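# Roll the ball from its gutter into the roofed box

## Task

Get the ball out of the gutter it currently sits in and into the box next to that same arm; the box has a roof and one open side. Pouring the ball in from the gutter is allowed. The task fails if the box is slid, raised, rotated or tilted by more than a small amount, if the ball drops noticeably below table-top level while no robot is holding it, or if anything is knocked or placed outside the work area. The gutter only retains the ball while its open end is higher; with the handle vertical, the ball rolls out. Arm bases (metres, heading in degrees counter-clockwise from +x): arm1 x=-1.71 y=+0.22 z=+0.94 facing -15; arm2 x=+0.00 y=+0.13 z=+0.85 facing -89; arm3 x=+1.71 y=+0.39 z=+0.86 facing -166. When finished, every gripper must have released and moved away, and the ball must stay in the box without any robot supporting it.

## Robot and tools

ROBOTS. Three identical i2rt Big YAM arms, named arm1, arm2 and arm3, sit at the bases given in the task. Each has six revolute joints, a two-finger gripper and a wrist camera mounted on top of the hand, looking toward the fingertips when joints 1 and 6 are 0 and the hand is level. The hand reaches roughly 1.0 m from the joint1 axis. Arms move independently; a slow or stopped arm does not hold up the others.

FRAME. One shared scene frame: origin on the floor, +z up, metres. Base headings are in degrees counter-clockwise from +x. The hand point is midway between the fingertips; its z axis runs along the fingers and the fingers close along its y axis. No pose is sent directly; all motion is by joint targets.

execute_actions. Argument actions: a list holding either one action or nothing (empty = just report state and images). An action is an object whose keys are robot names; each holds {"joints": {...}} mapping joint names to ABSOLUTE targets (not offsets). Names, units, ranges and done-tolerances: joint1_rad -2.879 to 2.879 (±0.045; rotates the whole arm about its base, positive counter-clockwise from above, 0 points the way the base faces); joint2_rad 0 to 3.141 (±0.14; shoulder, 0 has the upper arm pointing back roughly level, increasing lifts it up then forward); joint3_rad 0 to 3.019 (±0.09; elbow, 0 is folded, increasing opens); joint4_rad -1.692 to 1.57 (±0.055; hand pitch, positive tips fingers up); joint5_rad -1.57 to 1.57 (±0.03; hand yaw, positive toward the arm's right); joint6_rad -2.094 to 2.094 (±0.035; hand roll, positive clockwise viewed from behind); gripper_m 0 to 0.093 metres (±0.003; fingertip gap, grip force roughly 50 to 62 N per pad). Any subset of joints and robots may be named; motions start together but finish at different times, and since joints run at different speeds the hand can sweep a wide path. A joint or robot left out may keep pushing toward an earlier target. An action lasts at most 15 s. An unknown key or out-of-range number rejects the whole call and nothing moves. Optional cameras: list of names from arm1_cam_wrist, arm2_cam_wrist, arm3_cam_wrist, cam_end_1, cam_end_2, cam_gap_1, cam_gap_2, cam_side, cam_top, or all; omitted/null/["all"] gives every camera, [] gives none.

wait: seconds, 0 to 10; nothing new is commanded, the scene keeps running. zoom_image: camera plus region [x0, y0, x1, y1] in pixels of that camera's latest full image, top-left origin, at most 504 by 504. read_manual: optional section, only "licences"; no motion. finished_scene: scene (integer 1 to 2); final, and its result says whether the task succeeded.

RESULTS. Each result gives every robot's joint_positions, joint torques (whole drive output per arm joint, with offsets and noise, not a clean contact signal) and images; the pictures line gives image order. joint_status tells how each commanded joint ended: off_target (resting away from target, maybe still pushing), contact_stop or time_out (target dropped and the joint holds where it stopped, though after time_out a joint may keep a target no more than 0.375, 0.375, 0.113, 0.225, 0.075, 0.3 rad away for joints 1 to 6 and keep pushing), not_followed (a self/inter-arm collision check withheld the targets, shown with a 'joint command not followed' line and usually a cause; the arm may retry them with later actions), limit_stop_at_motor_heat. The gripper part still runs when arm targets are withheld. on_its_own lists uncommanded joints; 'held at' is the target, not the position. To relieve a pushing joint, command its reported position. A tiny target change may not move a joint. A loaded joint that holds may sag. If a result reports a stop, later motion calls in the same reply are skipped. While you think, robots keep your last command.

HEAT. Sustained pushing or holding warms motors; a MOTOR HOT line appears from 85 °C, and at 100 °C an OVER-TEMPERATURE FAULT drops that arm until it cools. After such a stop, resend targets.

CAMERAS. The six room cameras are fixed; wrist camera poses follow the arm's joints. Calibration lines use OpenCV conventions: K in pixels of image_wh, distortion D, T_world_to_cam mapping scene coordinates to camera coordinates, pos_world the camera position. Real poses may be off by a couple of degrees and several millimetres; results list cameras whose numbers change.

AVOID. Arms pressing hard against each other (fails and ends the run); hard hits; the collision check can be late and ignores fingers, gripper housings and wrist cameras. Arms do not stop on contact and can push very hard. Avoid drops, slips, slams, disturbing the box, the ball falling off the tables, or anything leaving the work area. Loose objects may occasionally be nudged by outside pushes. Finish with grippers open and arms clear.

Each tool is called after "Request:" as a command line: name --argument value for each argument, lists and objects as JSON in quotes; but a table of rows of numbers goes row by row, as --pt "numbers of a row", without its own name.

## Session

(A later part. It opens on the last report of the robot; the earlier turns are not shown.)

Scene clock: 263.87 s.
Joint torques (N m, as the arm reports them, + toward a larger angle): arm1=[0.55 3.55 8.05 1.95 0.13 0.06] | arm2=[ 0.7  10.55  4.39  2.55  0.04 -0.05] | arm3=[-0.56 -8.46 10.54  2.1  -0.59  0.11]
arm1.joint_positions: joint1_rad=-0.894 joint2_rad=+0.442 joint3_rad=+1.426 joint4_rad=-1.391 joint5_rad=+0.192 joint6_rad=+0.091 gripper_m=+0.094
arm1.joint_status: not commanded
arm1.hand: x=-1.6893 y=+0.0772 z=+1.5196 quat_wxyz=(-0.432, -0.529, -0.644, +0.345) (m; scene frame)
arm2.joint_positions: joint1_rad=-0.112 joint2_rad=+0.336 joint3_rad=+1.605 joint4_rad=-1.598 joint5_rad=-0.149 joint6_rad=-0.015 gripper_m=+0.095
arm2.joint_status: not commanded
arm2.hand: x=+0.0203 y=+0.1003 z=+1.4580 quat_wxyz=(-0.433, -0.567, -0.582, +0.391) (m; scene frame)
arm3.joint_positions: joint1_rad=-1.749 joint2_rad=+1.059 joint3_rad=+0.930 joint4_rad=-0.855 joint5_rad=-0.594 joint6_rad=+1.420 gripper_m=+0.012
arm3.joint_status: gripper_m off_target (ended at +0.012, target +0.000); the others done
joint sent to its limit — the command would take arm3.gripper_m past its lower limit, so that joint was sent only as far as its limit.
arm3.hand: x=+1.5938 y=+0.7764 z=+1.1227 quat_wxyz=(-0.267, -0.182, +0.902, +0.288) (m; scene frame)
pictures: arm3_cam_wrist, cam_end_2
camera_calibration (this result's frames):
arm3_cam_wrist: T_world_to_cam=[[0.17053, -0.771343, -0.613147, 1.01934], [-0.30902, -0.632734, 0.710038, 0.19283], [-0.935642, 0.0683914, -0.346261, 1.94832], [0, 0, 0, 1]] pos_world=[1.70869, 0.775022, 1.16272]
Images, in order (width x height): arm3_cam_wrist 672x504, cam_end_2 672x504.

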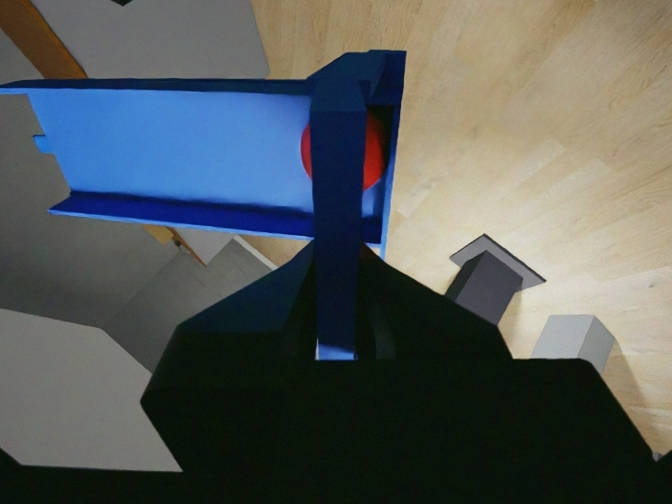

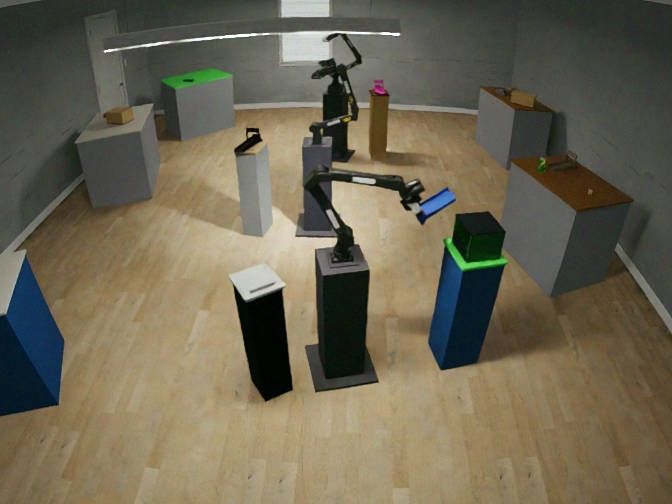

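Request:
execute_actions --actions '[{"arm3": {"joints": {"joint1_rad": -1.755, "joint2_rad": 0.995, "joint3_rad": 0.79, "joint4_rad": -1.003, "joint5_rad": -0.05, "joint6_rad": 1.42}}}]'

Scene clock: 282.07 s.
Joint torques (N m, as the arm reports them, + toward a larger angle): arm1=[0.62 3.61 8.07 1.92 0.13 0.06] | arm2=[ 0.63 10.67  4.32  2.47  0.05 -0.05] | arm3=[-0.96 -6.29 10.96  1.27  0.28  0.03]
arm1.joint_positions: joint1_rad=-0.894 joint2_rad=+0.442 joint3_rad=+1.426 joint4_rad=-1.391 joint5_rad=+0.192 joint6_rad=+0.091 gripper_m=+0.094
arm1.joint_status: not commanded
arm1.hand: x=-1.6893 y=+0.0772 z=+1.5196 quat_wxyz=(-0.432, -0.529, -0.644, +0.345) (m; scene frame)
arm2.joint_positions: joint1_rad=-0.112 joint2_rad=+0.336 joint3_rad=+1.605 joint4_rad=-1.598 joint5_rad=-0.149 joint6_rad=-0.015 gripper_m=+0.095
arm2.joint_status: not commanded
arm2.hand: x=+0.0203 y=+0.1003 z=+1.4580 quat_wxyz=(-0.433, -0.567, -0.582, +0.391) (m; scene frame)
arm3.joint_positions: joint1_rad=-1.749 joint2_rad=+1.004 joint3_rad=+0.770 joint4_rad=-1.008 joint5_rad=-0.052 joint6_rad=+1.421 gripper_m=+0.012
arm3.joint_status: all done
arm3.hand: x=+1.6853 y=+0.7140 z=+1.0237 quat_wxyz=(-0.018, -0.109, +0.980, +0.164) (m; scene frame)
pictures: arm1_cam_wrist, arm2_cam_wrist, arm3_cam_wrist, cam_end_1, cam_end_2, cam_gap_1, cam_gap_2, cam_side, cam_top
camera_calibration (this result's frames):
arm1_cam_wrist: T_world_to_cam=[[-0.978316, -0.207003, -0.00694274, -1.62595], [-0.174122, 0.840145, -0.513651, 0.424575], [0.11216, -0.501304, -0.857971, 1.65478], [0, 0, 0, 1]] pos_world=[-1.70237, 0.136267, 1.62655]
arm2_cam_wrist: T_world_to_cam=[[-0.998799, -0.0377099, -0.0312869, 0.0706065], [-0.0122064, 0.80988, -0.586468, 0.783261], [0.0474543, -0.585382, -0.809368, 1.36335], [0, 0, 0, 1]] pos_world=[0.0153858, 0.166393, 1.56502]
arm3_cam_wrist: T_world_to_cam=[[0.202851, -0.924147, -0.323733, 0.653277], [-0.756969, -0.357716, 0.546843, 0.977493], [-0.621169, 0.134128, -0.772114, 1.86299], [0, 0, 0, 1]] pos_world=[1.76464, 0.70351, 1.11539]
Images, in order (width x height): arm1_cam_wrist 672x504, arm2_cam_wrist 672x504, arm3_cam_wrist 672x504, cam_end_1 672x504, cam_end_2 672x504, cam_gap_1 672x504, cam_gap_2 672x504, cam_side 672x504, cam_top 672x504.

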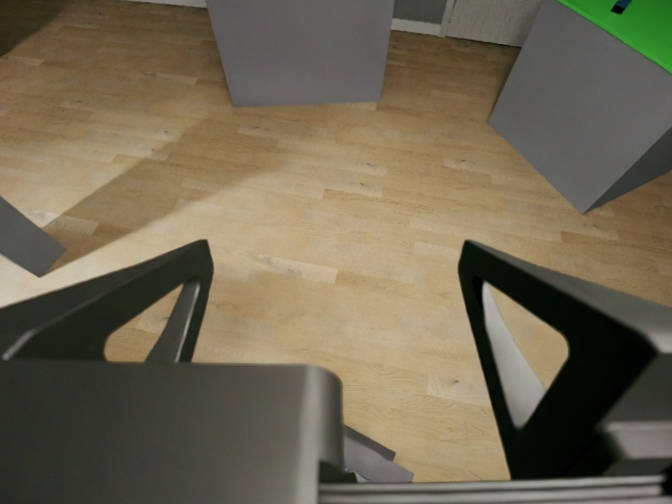

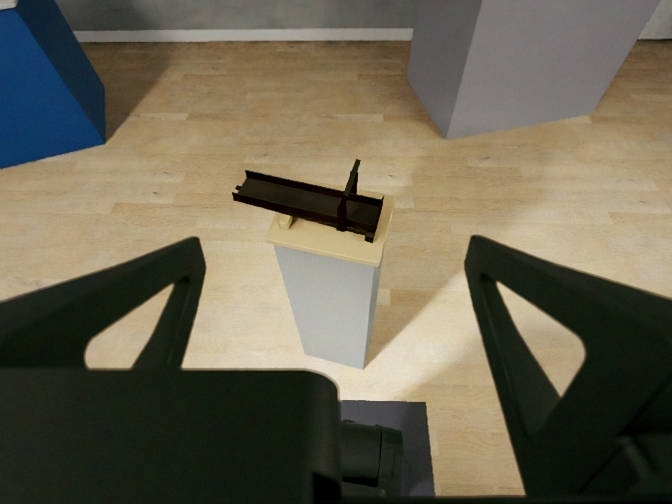

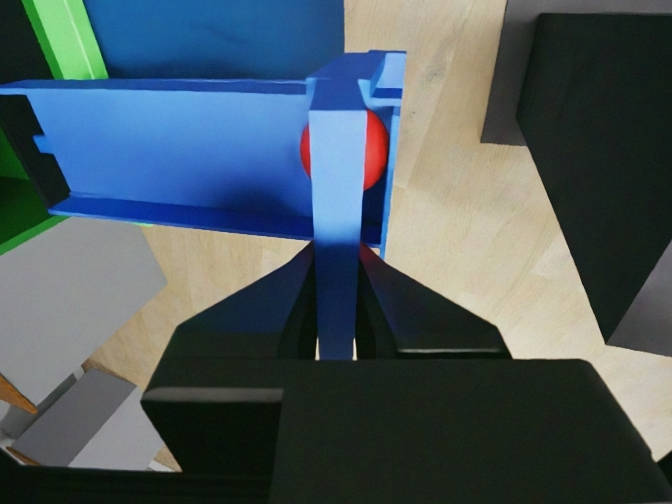

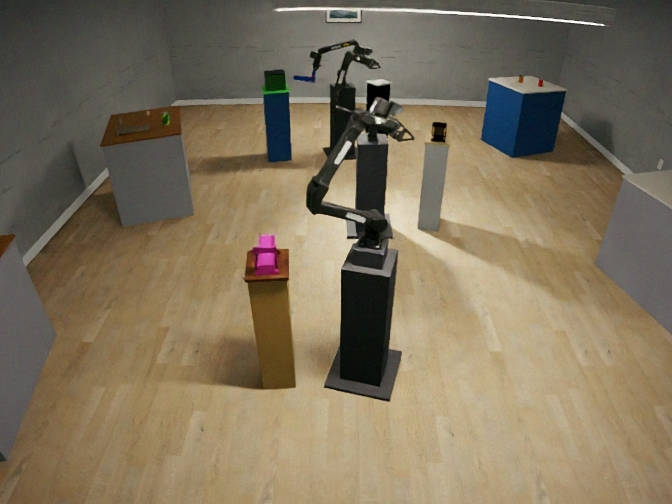

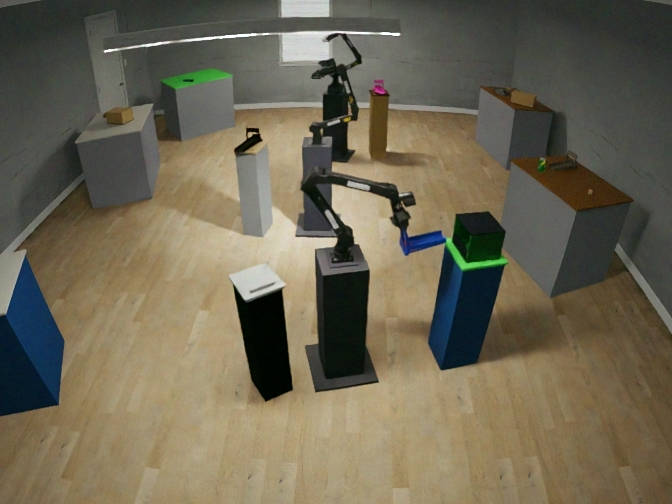

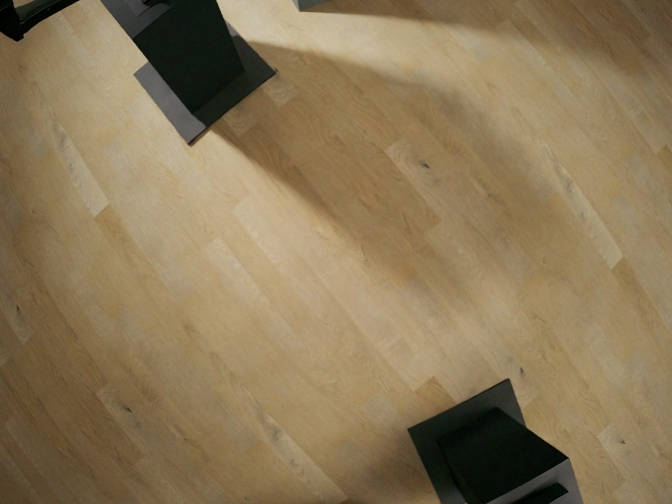

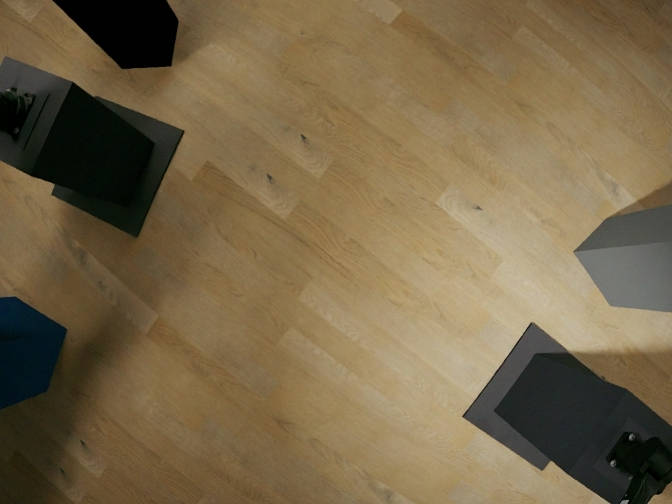

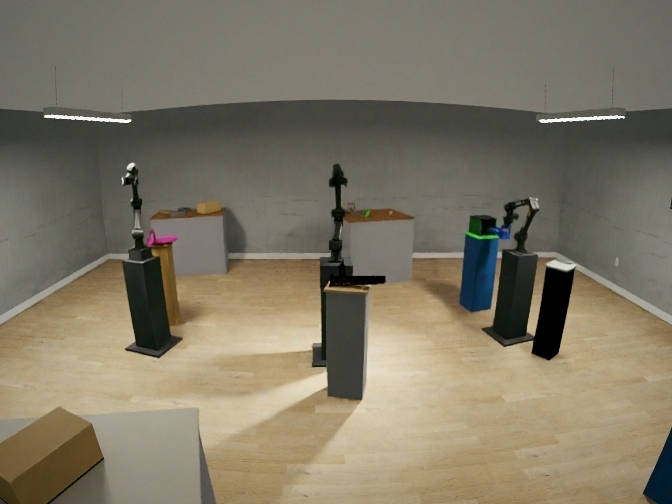

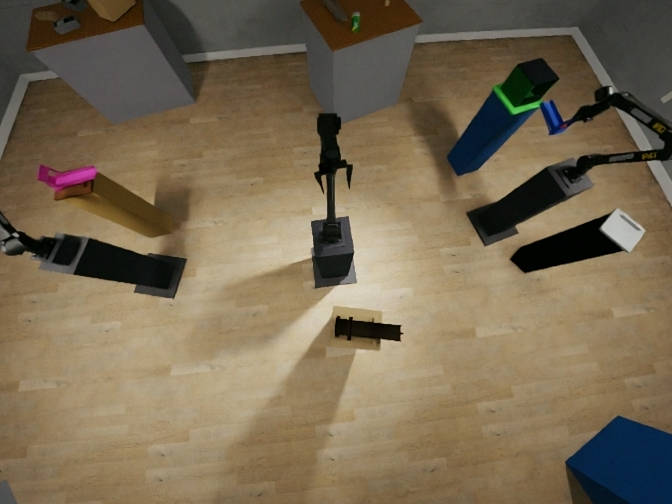

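Request:
zoom_image --camera "cam_end_2" --region '[385, 185, 515, 282]'

Request:
zoom_image --camera "cam_end_1" --region '[250, 50, 340, 110]'

Request:
zoom_image --camera "cam_top" --region '[480, 50, 600, 150]'

Region (385, 185, 515, 282) of cam_end_2's 672x504 image, scaled by 3.877, with more detail than that image has; it fills the top 376 rows of this view, and the rest is white.

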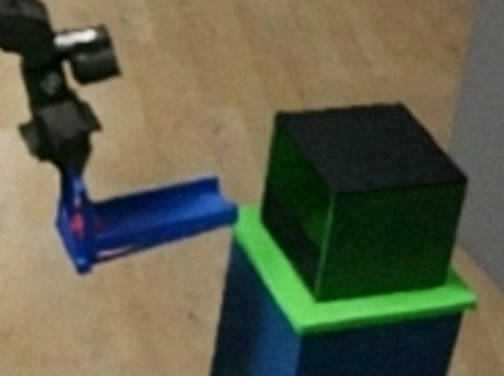

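Region (250, 50, 340, 110) of cam_end_1's 672x504 image, scaled by 5.600, with more detail than that image has.

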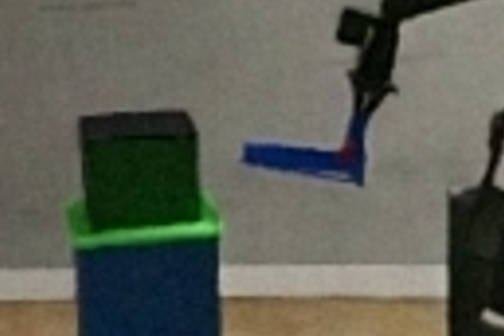

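Region (480, 50, 600, 150) of cam_top's 672x504 image, scaled by 4.200, with more detail than that image has.

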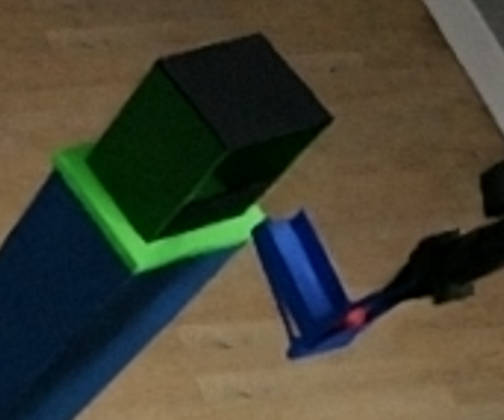

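Request:
execute_actions --actions '[{"arm3": {"joints": {"joint1_rad": -1.726, "joint2_rad": 1.19, "joint3_rad": 0.967, "joint4_rad": -0.948, "joint5_rad": -0.05, "joint6_rad": 1.447}}}]' --cameras '["arm3_cam_wrist", "cam_end_1", "cam_end_2", "cam_top"]'

Request:
zoom_image --camera "cam_end_1" --region '[250, 50, 340, 110]'

Request:
zoom_image --camera "cam_end_2" --region '[385, 185, 515, 282]'

Scene clock: 347.33 s.
Joint torques (N m, as the arm reports them, + toward a larger angle): arm1=[0.62 3.57 8.07 1.93 0.12 0.05] | arm2=[ 0.68 10.33  4.35  2.51  0.02 -0.06] | arm3=[ 0.07 -9.78 13.87  1.43  0.25  0.18]
arm1.joint_positions: joint1_rad=-0.894 joint2_rad=+0.442 joint3_rad=+1.426 joint4_rad=-1.391 joint5_rad=+0.192 joint6_rad=+0.091 gripper_m=+0.094
arm1.joint_status: not commanded
arm1.hand: x=-1.6893 y=+0.0772 z=+1.5196 quat_wxyz=(-0.432, -0.529, -0.644, +0.345) (m; scene frame)
arm2.joint_positions: joint1_rad=-0.112 joint2_rad=+0.336 joint3_rad=+1.605 joint4_rad=-1.598 joint5_rad=-0.149 joint6_rad=-0.015 gripper_m=+0.095
arm2.joint_status: not commanded
arm2.hand: x=+0.0203 y=+0.1003 z=+1.4580 quat_wxyz=(-0.433, -0.567, -0.582, +0.391) (m; scene frame)
arm3.joint_positions: joint1_rad=-1.735 joint2_rad=+1.204 joint3_rad=+0.907 joint4_rad=-0.958 joint5_rad=-0.052 joint6_rad=+1.436 gripper_m=+0.012
arm3.joint_status: all done
arm3.hand: x=+1.6758 y=+0.7780 z=+1.0217 quat_wxyz=(-0.020, -0.109, +0.981, +0.158) (m; scene frame)
pictures: arm3_cam_wrist, cam_end_1, cam_end_2, cam_top
camera_calibration (this result's frames):
arm3_cam_wrist: T_world_to_cam=[[0.202011, -0.928203, -0.31246, 0.706714], [-0.755297, -0.350747, 0.553627, 0.979162], [-0.623473, 0.124162, -0.771923, 1.85839], [0, 0, 0, 1]] pos_world=[1.75545, 0.768671, 1.11326]
Images, in order (width x height): arm3_cam_wrist 672x504, cam_end_1 672x504, cam_end_2 672x504, cam_top 672x504.

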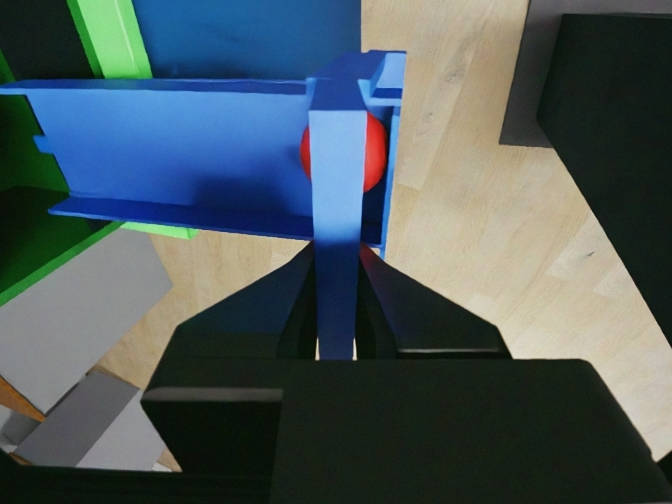

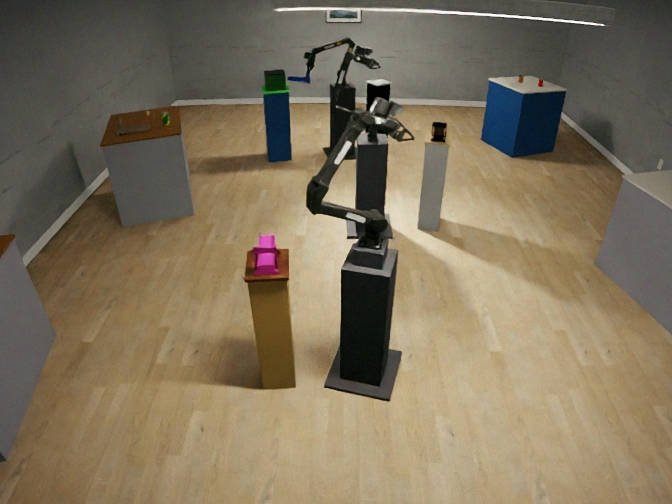

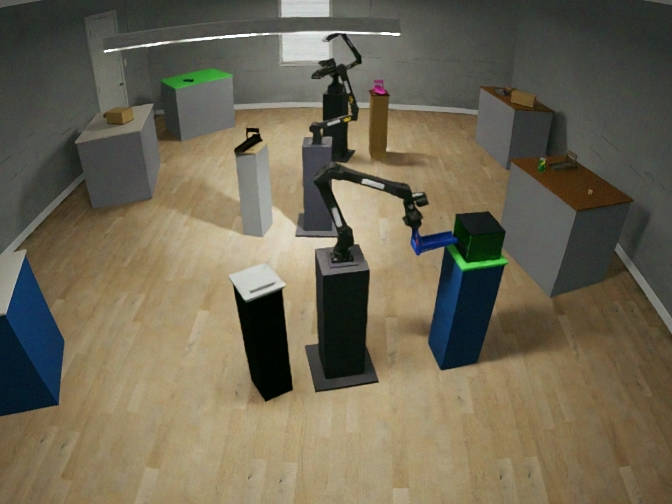

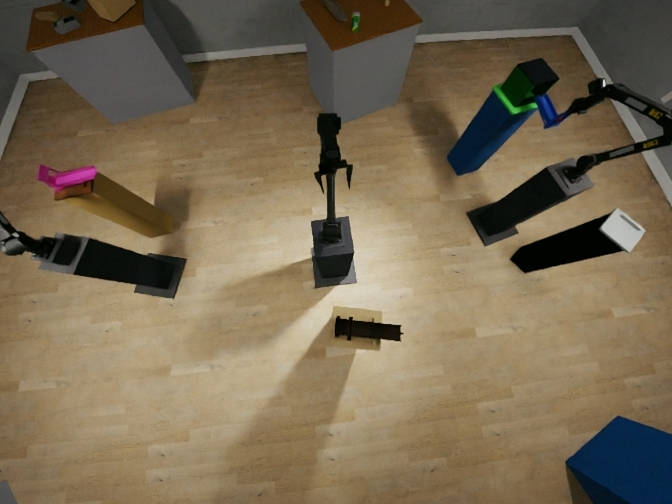

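Region (250, 50, 340, 110) of cam_end_1's 672x504 image, scaled by 5.600, with more detail than that image has.

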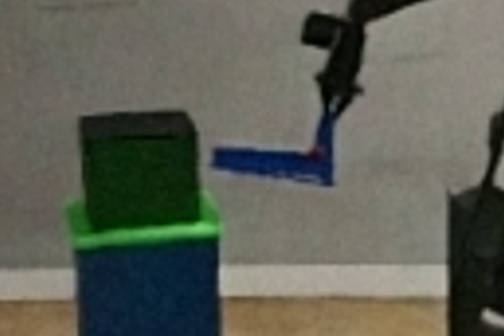

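Region (385, 185, 515, 282) of cam_end_2's 672x504 image, scaled by 3.877, with more detail than that image has; it fills the top 376 rows of this view, and the rest is white.

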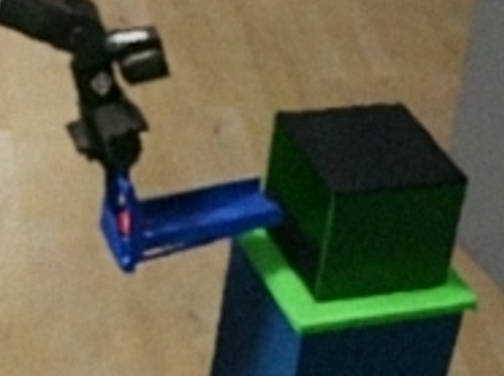

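Request:
execute_actions --actions '[{"arm3": {"joints": {"joint2_rad": 1.176, "joint3_rad": 0.988}}}]' --cameras '["arm3_cam_wrist", "cam_end_1", "cam_end_2"]'

Request:
zoom_image --camera "cam_end_1" --region '[250, 50, 340, 110]'

Scene clock: 358.50 s.
Joint torques (N m, as the arm reports them, + toward a larger angle): arm1=[0.55 3.61 8.04 1.94 0.13 0.06] | arm2=[ 0.9  10.39  4.36  2.48  0.06 -0.04] | arm3=[ 0.26 -9.88 14.67  1.51  0.23  0.2 ]
arm1.joint_positions: joint1_rad=-0.894 joint2_rad=+0.442 joint3_rad=+1.426 joint4_rad=-1.391 joint5_rad=+0.192 joint6_rad=+0.091 gripper_m=+0.094
arm1.joint_status: not commanded
arm1.hand: x=-1.6893 y=+0.0772 z=+1.5196 quat_wxyz=(-0.432, -0.529, -0.644, +0.345) (m; scene frame)
arm2.joint_positions: joint1_rad=-0.112 joint2_rad=+0.336 joint3_rad=+1.605 joint4_rad=-1.598 joint5_rad=-0.149 joint6_rad=-0.015 gripper_m=+0.095
arm2.joint_status: not commanded
arm2.hand: x=+0.0203 y=+0.1003 z=+1.4580 quat_wxyz=(-0.433, -0.567, -0.582, +0.391) (m; scene frame)
arm3.joint_positions: joint1_rad=-1.735 joint2_rad=+1.193 joint3_rad=+0.920 joint4_rad=-0.958 joint5_rad=-0.052 joint6_rad=+1.436 gripper_m=+0.012
arm3.joint_status: all done
arm3.hand: x=+1.6755 y=+0.7819 z=+1.0314 quat_wxyz=(-0.020, -0.109, +0.979, +0.169) (m; scene frame)
pictures: arm3_cam_wrist, cam_end_1, cam_end_2
camera_calibration (this result's frames):
arm3_cam_wrist: T_world_to_cam=[[0.20146, -0.920564, -0.334629, 0.731209], [-0.75427, -0.363755, 0.546588, 0.990608], [-0.624892, 0.142285, -0.767636, 1.84899], [0, 0, 0, 1]] pos_world=[1.7553, 0.77038, 1.12258]
Images, in order (width x height): arm3_cam_wrist 672x504, cam_end_1 672x504, cam_end_2 672x504.

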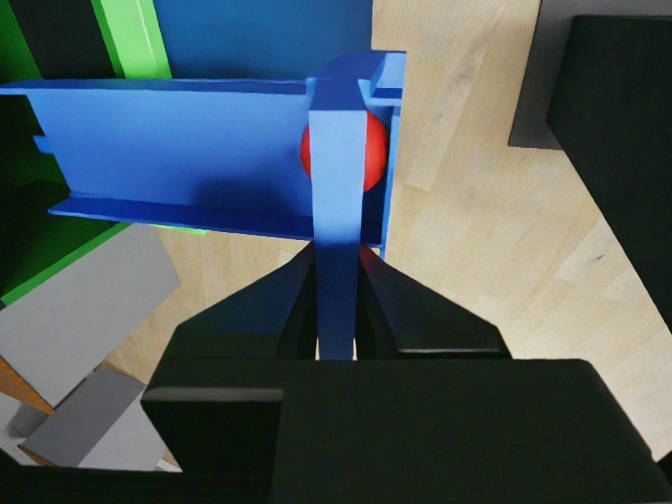

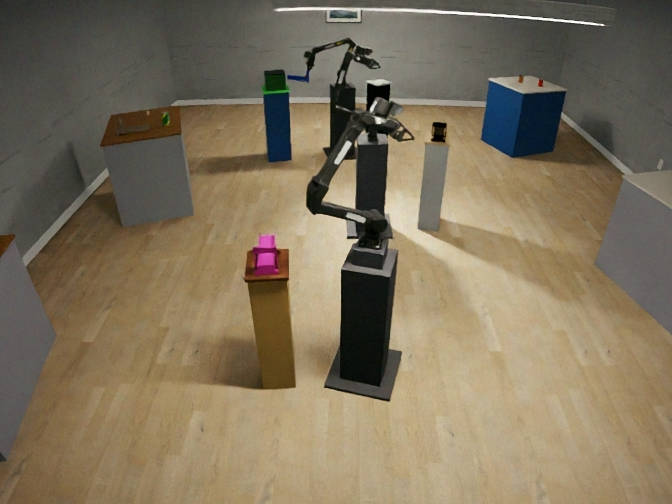

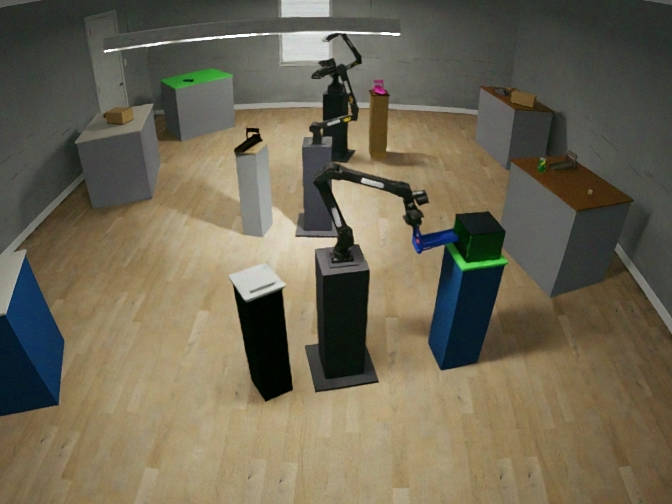

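Region (250, 50, 340, 110) of cam_end_1's 672x504 image, scaled by 5.600, with more detail than that image has.

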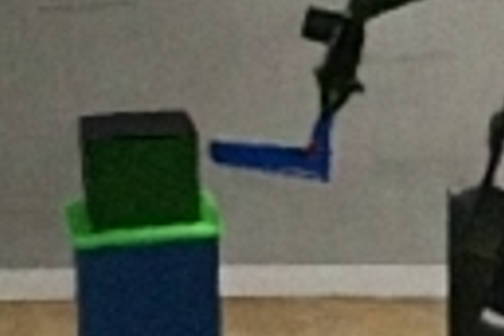

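Request:
execute_actions --actions '[{"arm3": {"joints": {"joint1_rad": -1.710, "joint2_rad": 1.281, "joint3_rad": 1.085, "joint4_rad": -0.938, "joint5_rad": -0.043, "joint6_rad": 1.462}}}]' --cameras '["arm3_cam_wrist", "cam_end_1", "cam_end_2"]'

Request:
zoom_image --camera "cam_end_2" --region '[385, 185, 515, 282]'

Scene clock: 385.27 s.
Joint torques (N m, as the arm reports them, + toward a larger angle): arm1=[0.58 3.53 8.05 1.95 0.13 0.06] | arm2=[ 0.52 10.38  4.38  2.5   0.04 -0.05] | arm3=[  0.2  -11.25  14.     1.62   0.26   0.17]
arm1.joint_positions: joint1_rad=-0.894 joint2_rad=+0.442 joint3_rad=+1.426 joint4_rad=-1.391 joint5_rad=+0.192 joint6_rad=+0.091 gripper_m=+0.094
arm1.joint_status: not commanded
arm1.hand: x=-1.6893 y=+0.0772 z=+1.5196 quat_wxyz=(-0.432, -0.529, -0.644, +0.345) (m; scene frame)
arm2.joint_positions: joint1_rad=-0.112 joint2_rad=+0.336 joint3_rad=+1.605 joint4_rad=-1.598 joint5_rad=-0.149 joint6_rad=-0.015 gripper_m=+0.095
arm2.joint_status: not commanded
arm2.hand: x=+0.0203 y=+0.1003 z=+1.4580 quat_wxyz=(-0.433, -0.567, -0.582, +0.391) (m; scene frame)
arm3.joint_positions: joint1_rad=-1.719 joint2_rad=+1.290 joint3_rad=+1.027 joint4_rad=-0.948 joint5_rad=-0.045 joint6_rad=+1.451 gripper_m=+0.012
arm3.joint_status: all done
arm3.hand: x=+1.6660 y=+0.8235 z=+1.0421 quat_wxyz=(-0.019, -0.109, +0.978, +0.178) (m; scene frame)
pictures: arm3_cam_wrist, cam_end_1, cam_end_2
camera_calibration (this result's frames):
arm3_cam_wrist: T_world_to_cam=[[0.201475, -0.914213, -0.3516, 0.787404], [-0.753781, -0.373936, 0.540357, 1.0068], [-0.625478, 0.156161, -0.764455, 1.83155], [0, 0, 0, 1]] pos_world=[1.74586, 0.810319, 1.13296]
Images, in order (width x height): arm3_cam_wrist 672x504, cam_end_1 672x504, cam_end_2 672x504.

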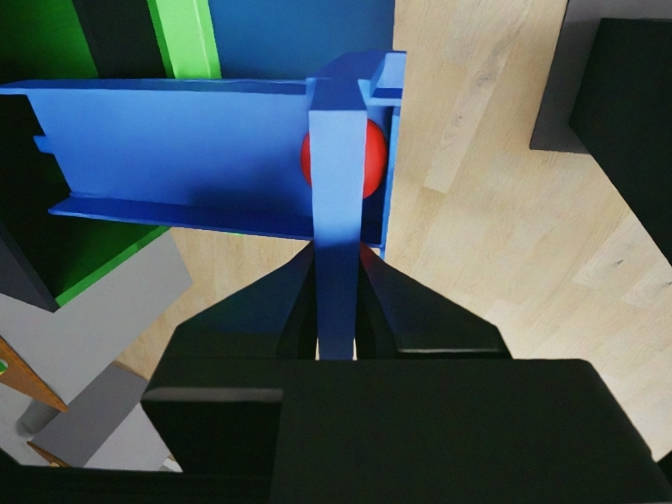

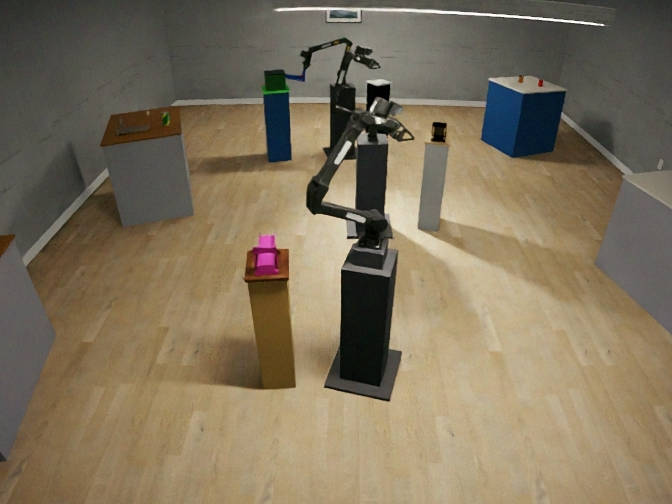

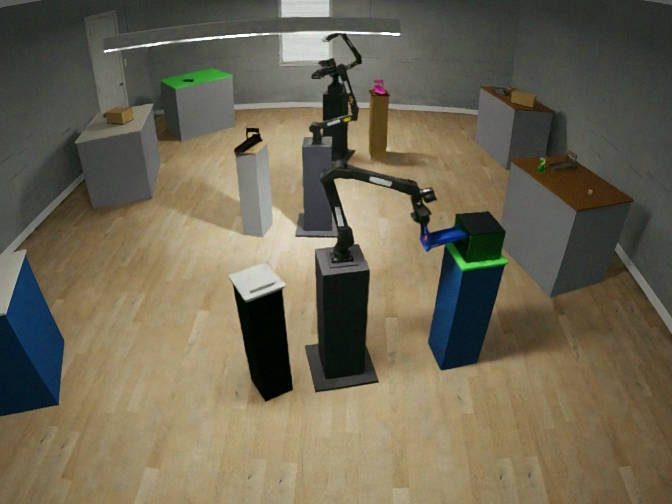

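Region (385, 185, 515, 282) of cam_end_2's 672x504 image, scaled by 3.877, with more detail than that image has; it fills the top 376 rows of this view, and the rest is white.

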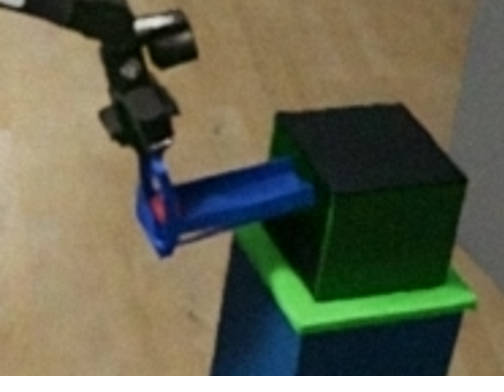

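Request:
execute_actions --actions '[{"arm3": {"joints": {"joint1_rad": -1.698, "joint2_rad": 1.392, "joint3_rad": 1.178, "joint4_rad": -0.938, "joint5_rad": -0.04, "joint6_rad": 1.474}}}]' --cameras '["arm3_cam_wrist", "cam_end_1", "cam_end_2"]'

Request:
zoom_image --camera "cam_end_2" --region '[385, 185, 515, 282]'

Scene clock: 402.50 s.
Joint torques (N m, as the arm reports them, + toward a larger angle): arm1=[0.53 3.6  8.05 1.93 0.13 0.06] | arm2=[ 0.8  10.37  4.25  2.34  0.04 -0.05] | arm3=[  0.09 -13.67  13.91   1.53   0.28   0.17]
arm1.joint_positions: joint1_rad=-0.894 joint2_rad=+0.442 joint3_rad=+1.426 joint4_rad=-1.391 joint5_rad=+0.192 joint6_rad=+0.091 gripper_m=+0.094
arm1.joint_status: not commanded
arm1.hand: x=-1.6893 y=+0.0772 z=+1.5196 quat_wxyz=(-0.432, -0.529, -0.644, +0.345) (m; scene frame)
arm2.joint_positions: joint1_rad=-0.112 joint2_rad=+0.336 joint3_rad=+1.605 joint4_rad=-1.598 joint5_rad=-0.149 joint6_rad=-0.015 gripper_m=+0.095
arm2.joint_status: not commanded
arm2.hand: x=+0.0203 y=+0.1003 z=+1.4580 quat_wxyz=(-0.433, -0.567, -0.582, +0.391) (m; scene frame)
arm3.joint_positions: joint1_rad=-1.707 joint2_rad=+1.405 joint3_rad=+1.118 joint4_rad=-0.948 joint5_rad=-0.042 joint6_rad=+1.463 gripper_m=+0.012
arm3.joint_status: all done
arm3.hand: x=+1.6580 y=+0.8593 z=+1.0332 quat_wxyz=(-0.019, -0.109, +0.980, +0.167) (m; scene frame)
pictures: arm3_cam_wrist, cam_end_1, cam_end_2
camera_calibration (this result's frames):
arm3_cam_wrist: T_world_to_cam=[[0.200854, -0.922552, -0.329478, 0.804009], [-0.755106, -0.360065, 0.547876, 1.00142], [-0.624077, 0.138748, -0.768945, 1.83145], [0, 0, 0, 1]] pos_world=[1.73765, 0.848206, 1.12453]
Images, in order (width x height): arm3_cam_wrist 672x504, cam_end_1 672x504, cam_end_2 672x504.

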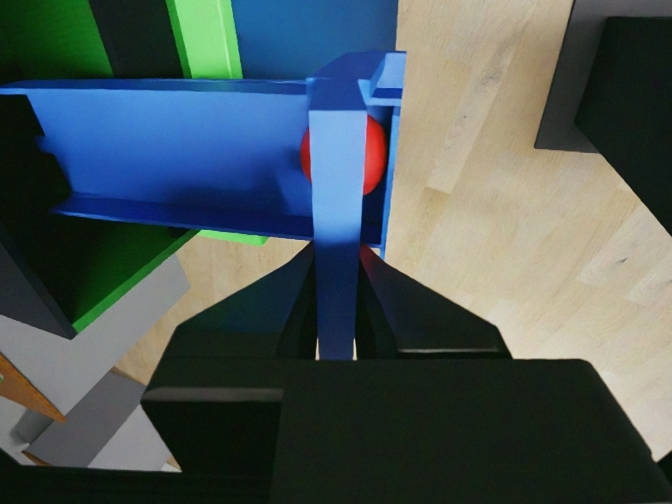

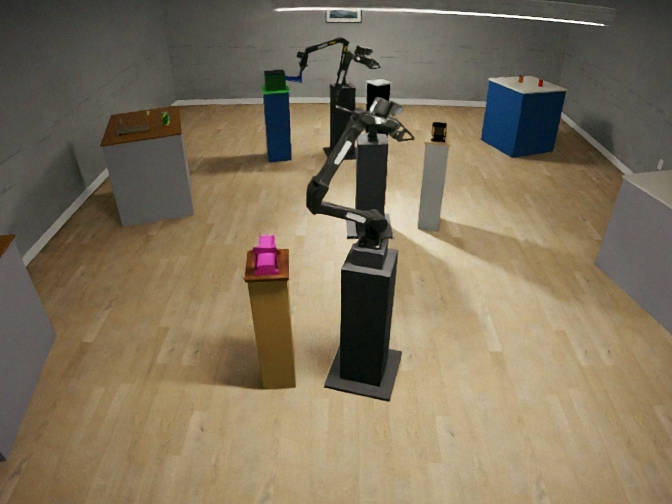

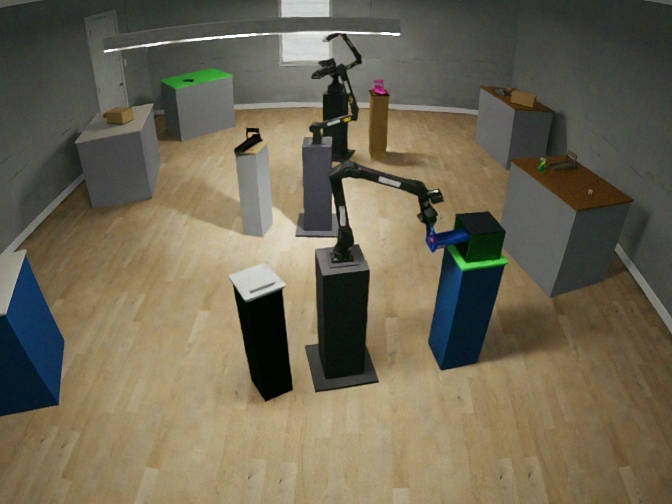

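Region (385, 185, 515, 282) of cam_end_2's 672x504 image, scaled by 3.877, with more detail than that image has; it fills the top 376 rows of this view, and the rest is white.

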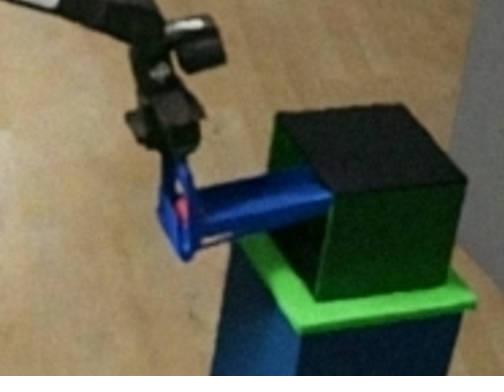

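Request:
execute_actions --actions '[{"arm3": {"joints": {"joint1_rad": -1.691, "joint2_rad": 1.467, "joint3_rad": 1.358, "joint4_rad": -1.182, "joint5_rad": -0.022, "joint6_rad": 1.474}}}]' --cameras '["arm3_cam_wrist", "cam_end_2"]'

Request:
zoom_image --camera "cam_end_2" --region '[385, 185, 515, 282]'

Scene clock: 427.23 s.
Joint torques (N m, as the arm reports them, + toward a larger angle): arm1=[0.63 3.58 8.07 1.94 0.13 0.05] | arm2=[ 0.59 10.    4.36  2.53  0.   -0.03] | arm3=[  0.06 -14.71  14.02   0.82   0.32   0.2 ]
arm1.joint_positions: joint1_rad=-0.894 joint2_rad=+0.442 joint3_rad=+1.426 joint4_rad=-1.391 joint5_rad=+0.192 joint6_rad=+0.091 gripper_m=+0.094
arm1.joint_status: not commanded
arm1.hand: x=-1.6893 y=+0.0772 z=+1.5196 quat_wxyz=(-0.432, -0.529, -0.644, +0.345) (m; scene frame)
arm2.joint_positions: joint1_rad=-0.112 joint2_rad=+0.336 joint3_rad=+1.605 joint4_rad=-1.598 joint5_rad=-0.149 joint6_rad=-0.015 gripper_m=+0.095
arm2.joint_status: not commanded
arm2.hand: x=+0.0203 y=+0.1003 z=+1.4580 quat_wxyz=(-0.433, -0.567, -0.582, +0.391) (m; scene frame)
arm3.joint_positions: joint1_rad=-1.701 joint2_rad=+1.480 joint3_rad=+1.299 joint4_rad=-1.178 joint5_rad=-0.025 joint6_rad=+1.463 gripper_m=+0.012
arm3.joint_status: all done
arm3.hand: x=+1.6569 y=+0.8678 z=+1.0627 quat_wxyz=(-0.012, -0.110, +0.988, +0.105) (m; scene frame)
pictures: arm3_cam_wrist, cam_end_2
camera_calibration (this result's frames):
arm3_cam_wrist: T_world_to_cam=[[0.209706, -0.955285, -0.208454, 0.706943], [-0.771227, -0.292656, 0.565298, 0.937281], [-0.601026, 0.0422191, -0.798113, 1.92885], [0, 0, 0, 1]] pos_world=[1.73389, 0.868199, 1.15696]
Images, in order (width x height): arm3_cam_wrist 672x504, cam_end_2 672x504.

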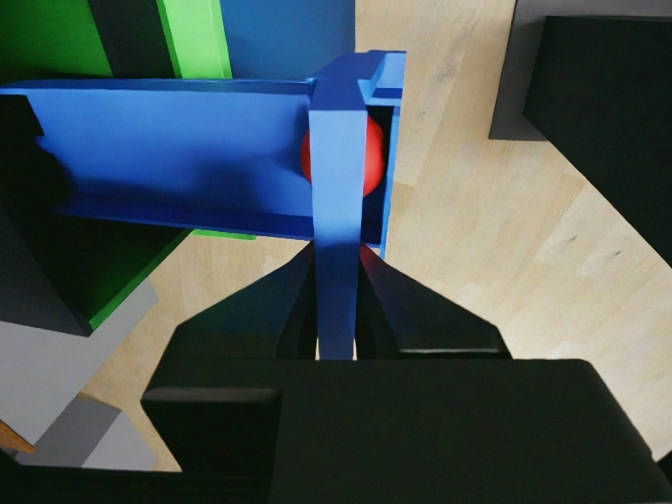

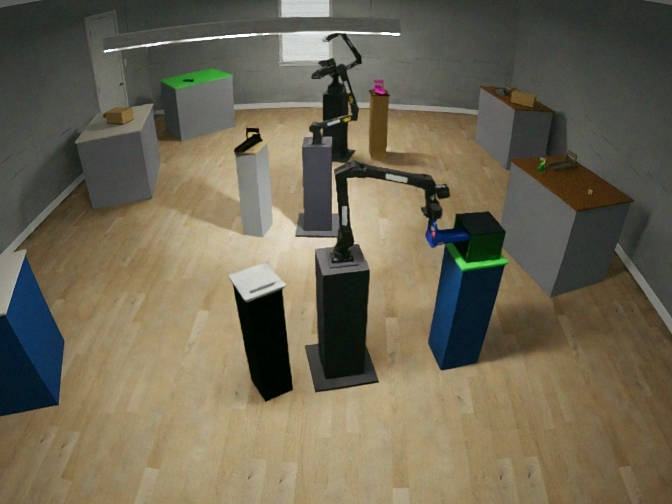

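Region (385, 185, 515, 282) of cam_end_2's 672x504 image, scaled by 3.877, with more detail than that image has; it fills the top 376 rows of this view, and the rest is white.

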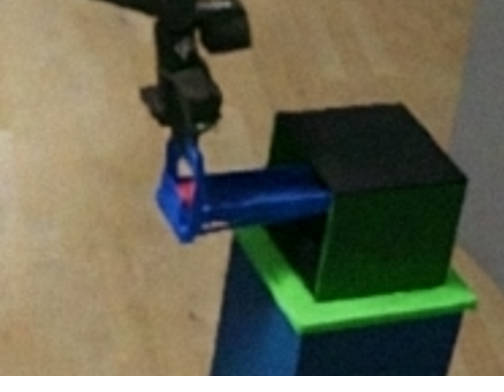

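Request:
execute_actions --actions '[{"arm3": {"joints": {"joint1_rad": -1.683, "joint2_rad": 1.558, "joint3_rad": 1.55, "joint4_rad": -1.412, "joint5_rad": -0.007, "joint6_rad": 1.48}}}]' --cameras '["arm3_cam_wrist", "cam_end_2"]'

Request:
zoom_image --camera "cam_end_2" --region '[385, 185, 515, 282]'

Scene clock: 433.03 s.
Joint torques (N m, as the arm reports them, + toward a larger angle): arm1=[0.51 3.62 8.05 1.95 0.13 0.05] | arm2=[ 0.66 10.42  4.43  2.45  0.04 -0.05] | arm3=[  0.48 -16.29  14.05   0.63   0.32   0.2 ]
arm1.joint_positions: joint1_rad=-0.894 joint2_rad=+0.442 joint3_rad=+1.426 joint4_rad=-1.391 joint5_rad=+0.192 joint6_rad=+0.091 gripper_m=+0.094
arm1.joint_status: not commanded
arm1.hand: x=-1.6893 y=+0.0772 z=+1.5196 quat_wxyz=(-0.432, -0.529, -0.644, +0.345) (m; scene frame)
arm2.joint_positions: joint1_rad=-0.112 joint2_rad=+0.336 joint3_rad=+1.605 joint4_rad=-1.598 joint5_rad=-0.149 joint6_rad=-0.015 gripper_m=+0.095
arm2.joint_status: not commanded
arm2.hand: x=+0.0203 y=+0.1003 z=+1.4580 quat_wxyz=(-0.433, -0.567, -0.582, +0.391) (m; scene frame)
arm3.joint_positions: joint1_rad=-1.693 joint2_rad=+1.572 joint3_rad=+1.488 joint4_rad=-1.407 joint5_rad=-0.010 joint6_rad=+1.469 gripper_m=+0.012
arm3.joint_status: all done
arm3.hand: x=+1.6545 y=+0.8758 z=+1.0903 quat_wxyz=(-0.004, -0.111, +0.993, +0.039) (m; scene frame)
pictures: arm3_cam_wrist, cam_end_2
camera_calibration (this result's frames):
arm3_cam_wrist: T_world_to_cam=[[0.214167, -0.973662, -0.0782009, 0.587515], [-0.787902, -0.219517, 0.575346, 0.874717], [-0.577358, -0.0616052, -0.814163, 2.01831], [0, 0, 0, 1]] pos_world=[1.72865, 0.888394, 1.18591]
Images, in order (width x height): arm3_cam_wrist 672x504, cam_end_2 672x504.

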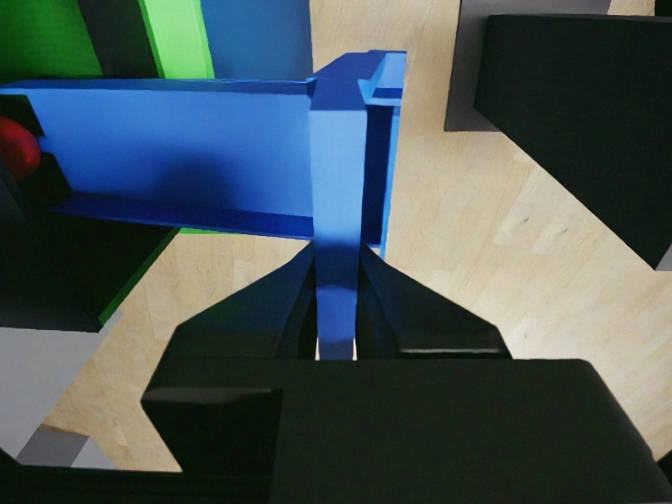

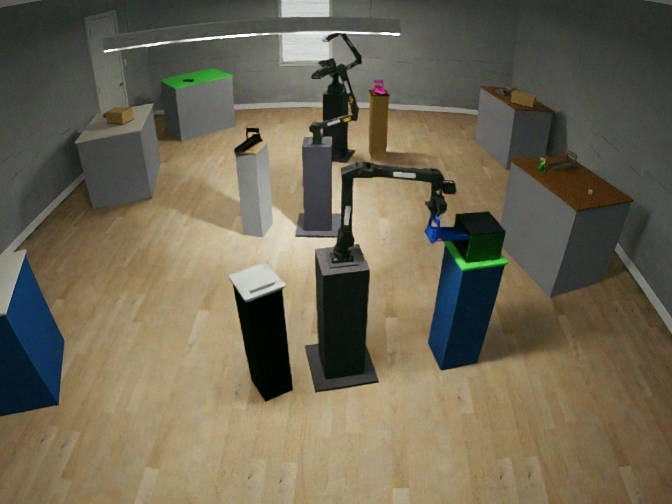

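Region (385, 185, 515, 282) of cam_end_2's 672x504 image, scaled by 3.877, with more detail than that image has; it fills the top 376 rows of this view, and the rest is white.

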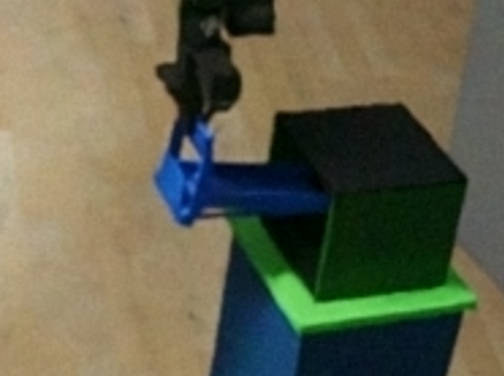

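Request:
execute_actions --actions '[{"arm3": {"joints": {"joint1_rad": -1.717, "joint2_rad": 1.402, "joint3_rad": 1.333, "joint4_rad": -1.378, "joint5_rad": -0.01, "joint6_rad": 1.448}}}]' --cameras '["arm3_cam_wrist", "cam_end_2"]'

Request:
zoom_image --camera "cam_end_2" --region '[385, 185, 515, 282]'

Scene clock: 451.40 s.
Joint torques (N m, as the arm reports them, + toward a larger angle): arm1=[0.59 3.59 8.07 1.93 0.12 0.06] | arm2=[ 0.61 10.67  4.44  2.45  0.04 -0.03] | arm3=[ -0.77 -12.33   9.47   0.88   0.17  -0.07]
arm1.joint_positions: joint1_rad=-0.894 joint2_rad=+0.442 joint3_rad=+1.426 joint4_rad=-1.391 joint5_rad=+0.192 joint6_rad=+0.091 gripper_m=+0.094
arm1.joint_status: not commanded
arm1.hand: x=-1.6893 y=+0.0772 z=+1.5196 quat_wxyz=(-0.432, -0.529, -0.644, +0.345) (m; scene frame)
arm2.joint_positions: joint1_rad=-0.112 joint2_rad=+0.336 joint3_rad=+1.605 joint4_rad=-1.598 joint5_rad=-0.149 joint6_rad=-0.015 gripper_m=+0.095
arm2.joint_status: not commanded
arm2.hand: x=+0.0203 y=+0.1003 z=+1.4580 quat_wxyz=(-0.433, -0.567, -0.582, +0.391) (m; scene frame)
arm3.joint_positions: joint1_rad=-1.710 joint2_rad=+1.404 joint3_rad=+1.330 joint4_rad=-1.382 joint5_rad=-0.010 joint6_rad=+1.459 gripper_m=+0.012
arm3.joint_status: all done
arm3.hand: x=+1.6684 y=+0.8214 z=+1.1009 quat_wxyz=(-0.004, -0.107, +0.993, +0.057) (m; scene frame)
pictures: arm3_cam_wrist, cam_end_2
camera_calibration (this result's frames):
arm3_cam_wrist: T_world_to_cam=[[0.206863, -0.971914, -0.11221, 0.580571], [-0.787875, -0.233483, 0.569858, 0.885053], [-0.580052, -0.029475, -0.814046, 2.00963], [0, 0, 0, 1]] pos_world=[1.7429, 0.830145, 1.19673]
Images, in order (width x height): arm3_cam_wrist 672x504, cam_end_2 672x504.

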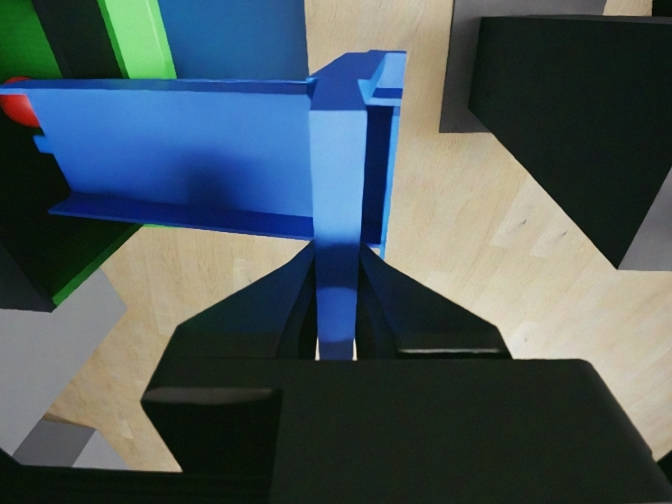

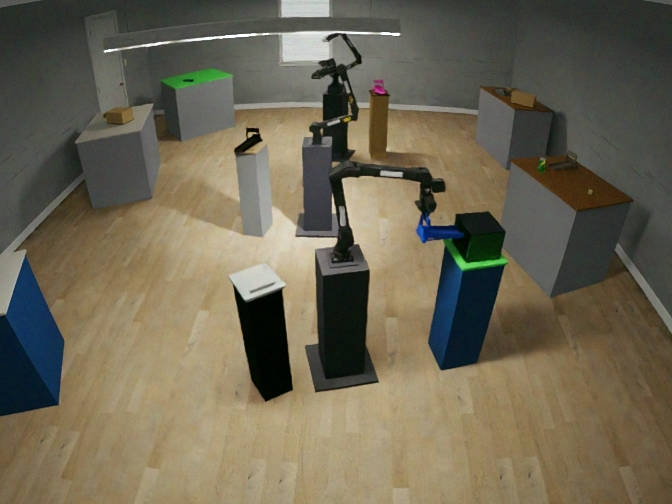

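Region (385, 185, 515, 282) of cam_end_2's 672x504 image, scaled by 3.877, with more detail than that image has; it fills the top 376 rows of this view, and the rest is white.

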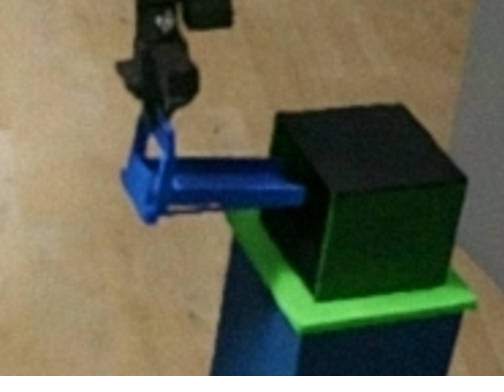

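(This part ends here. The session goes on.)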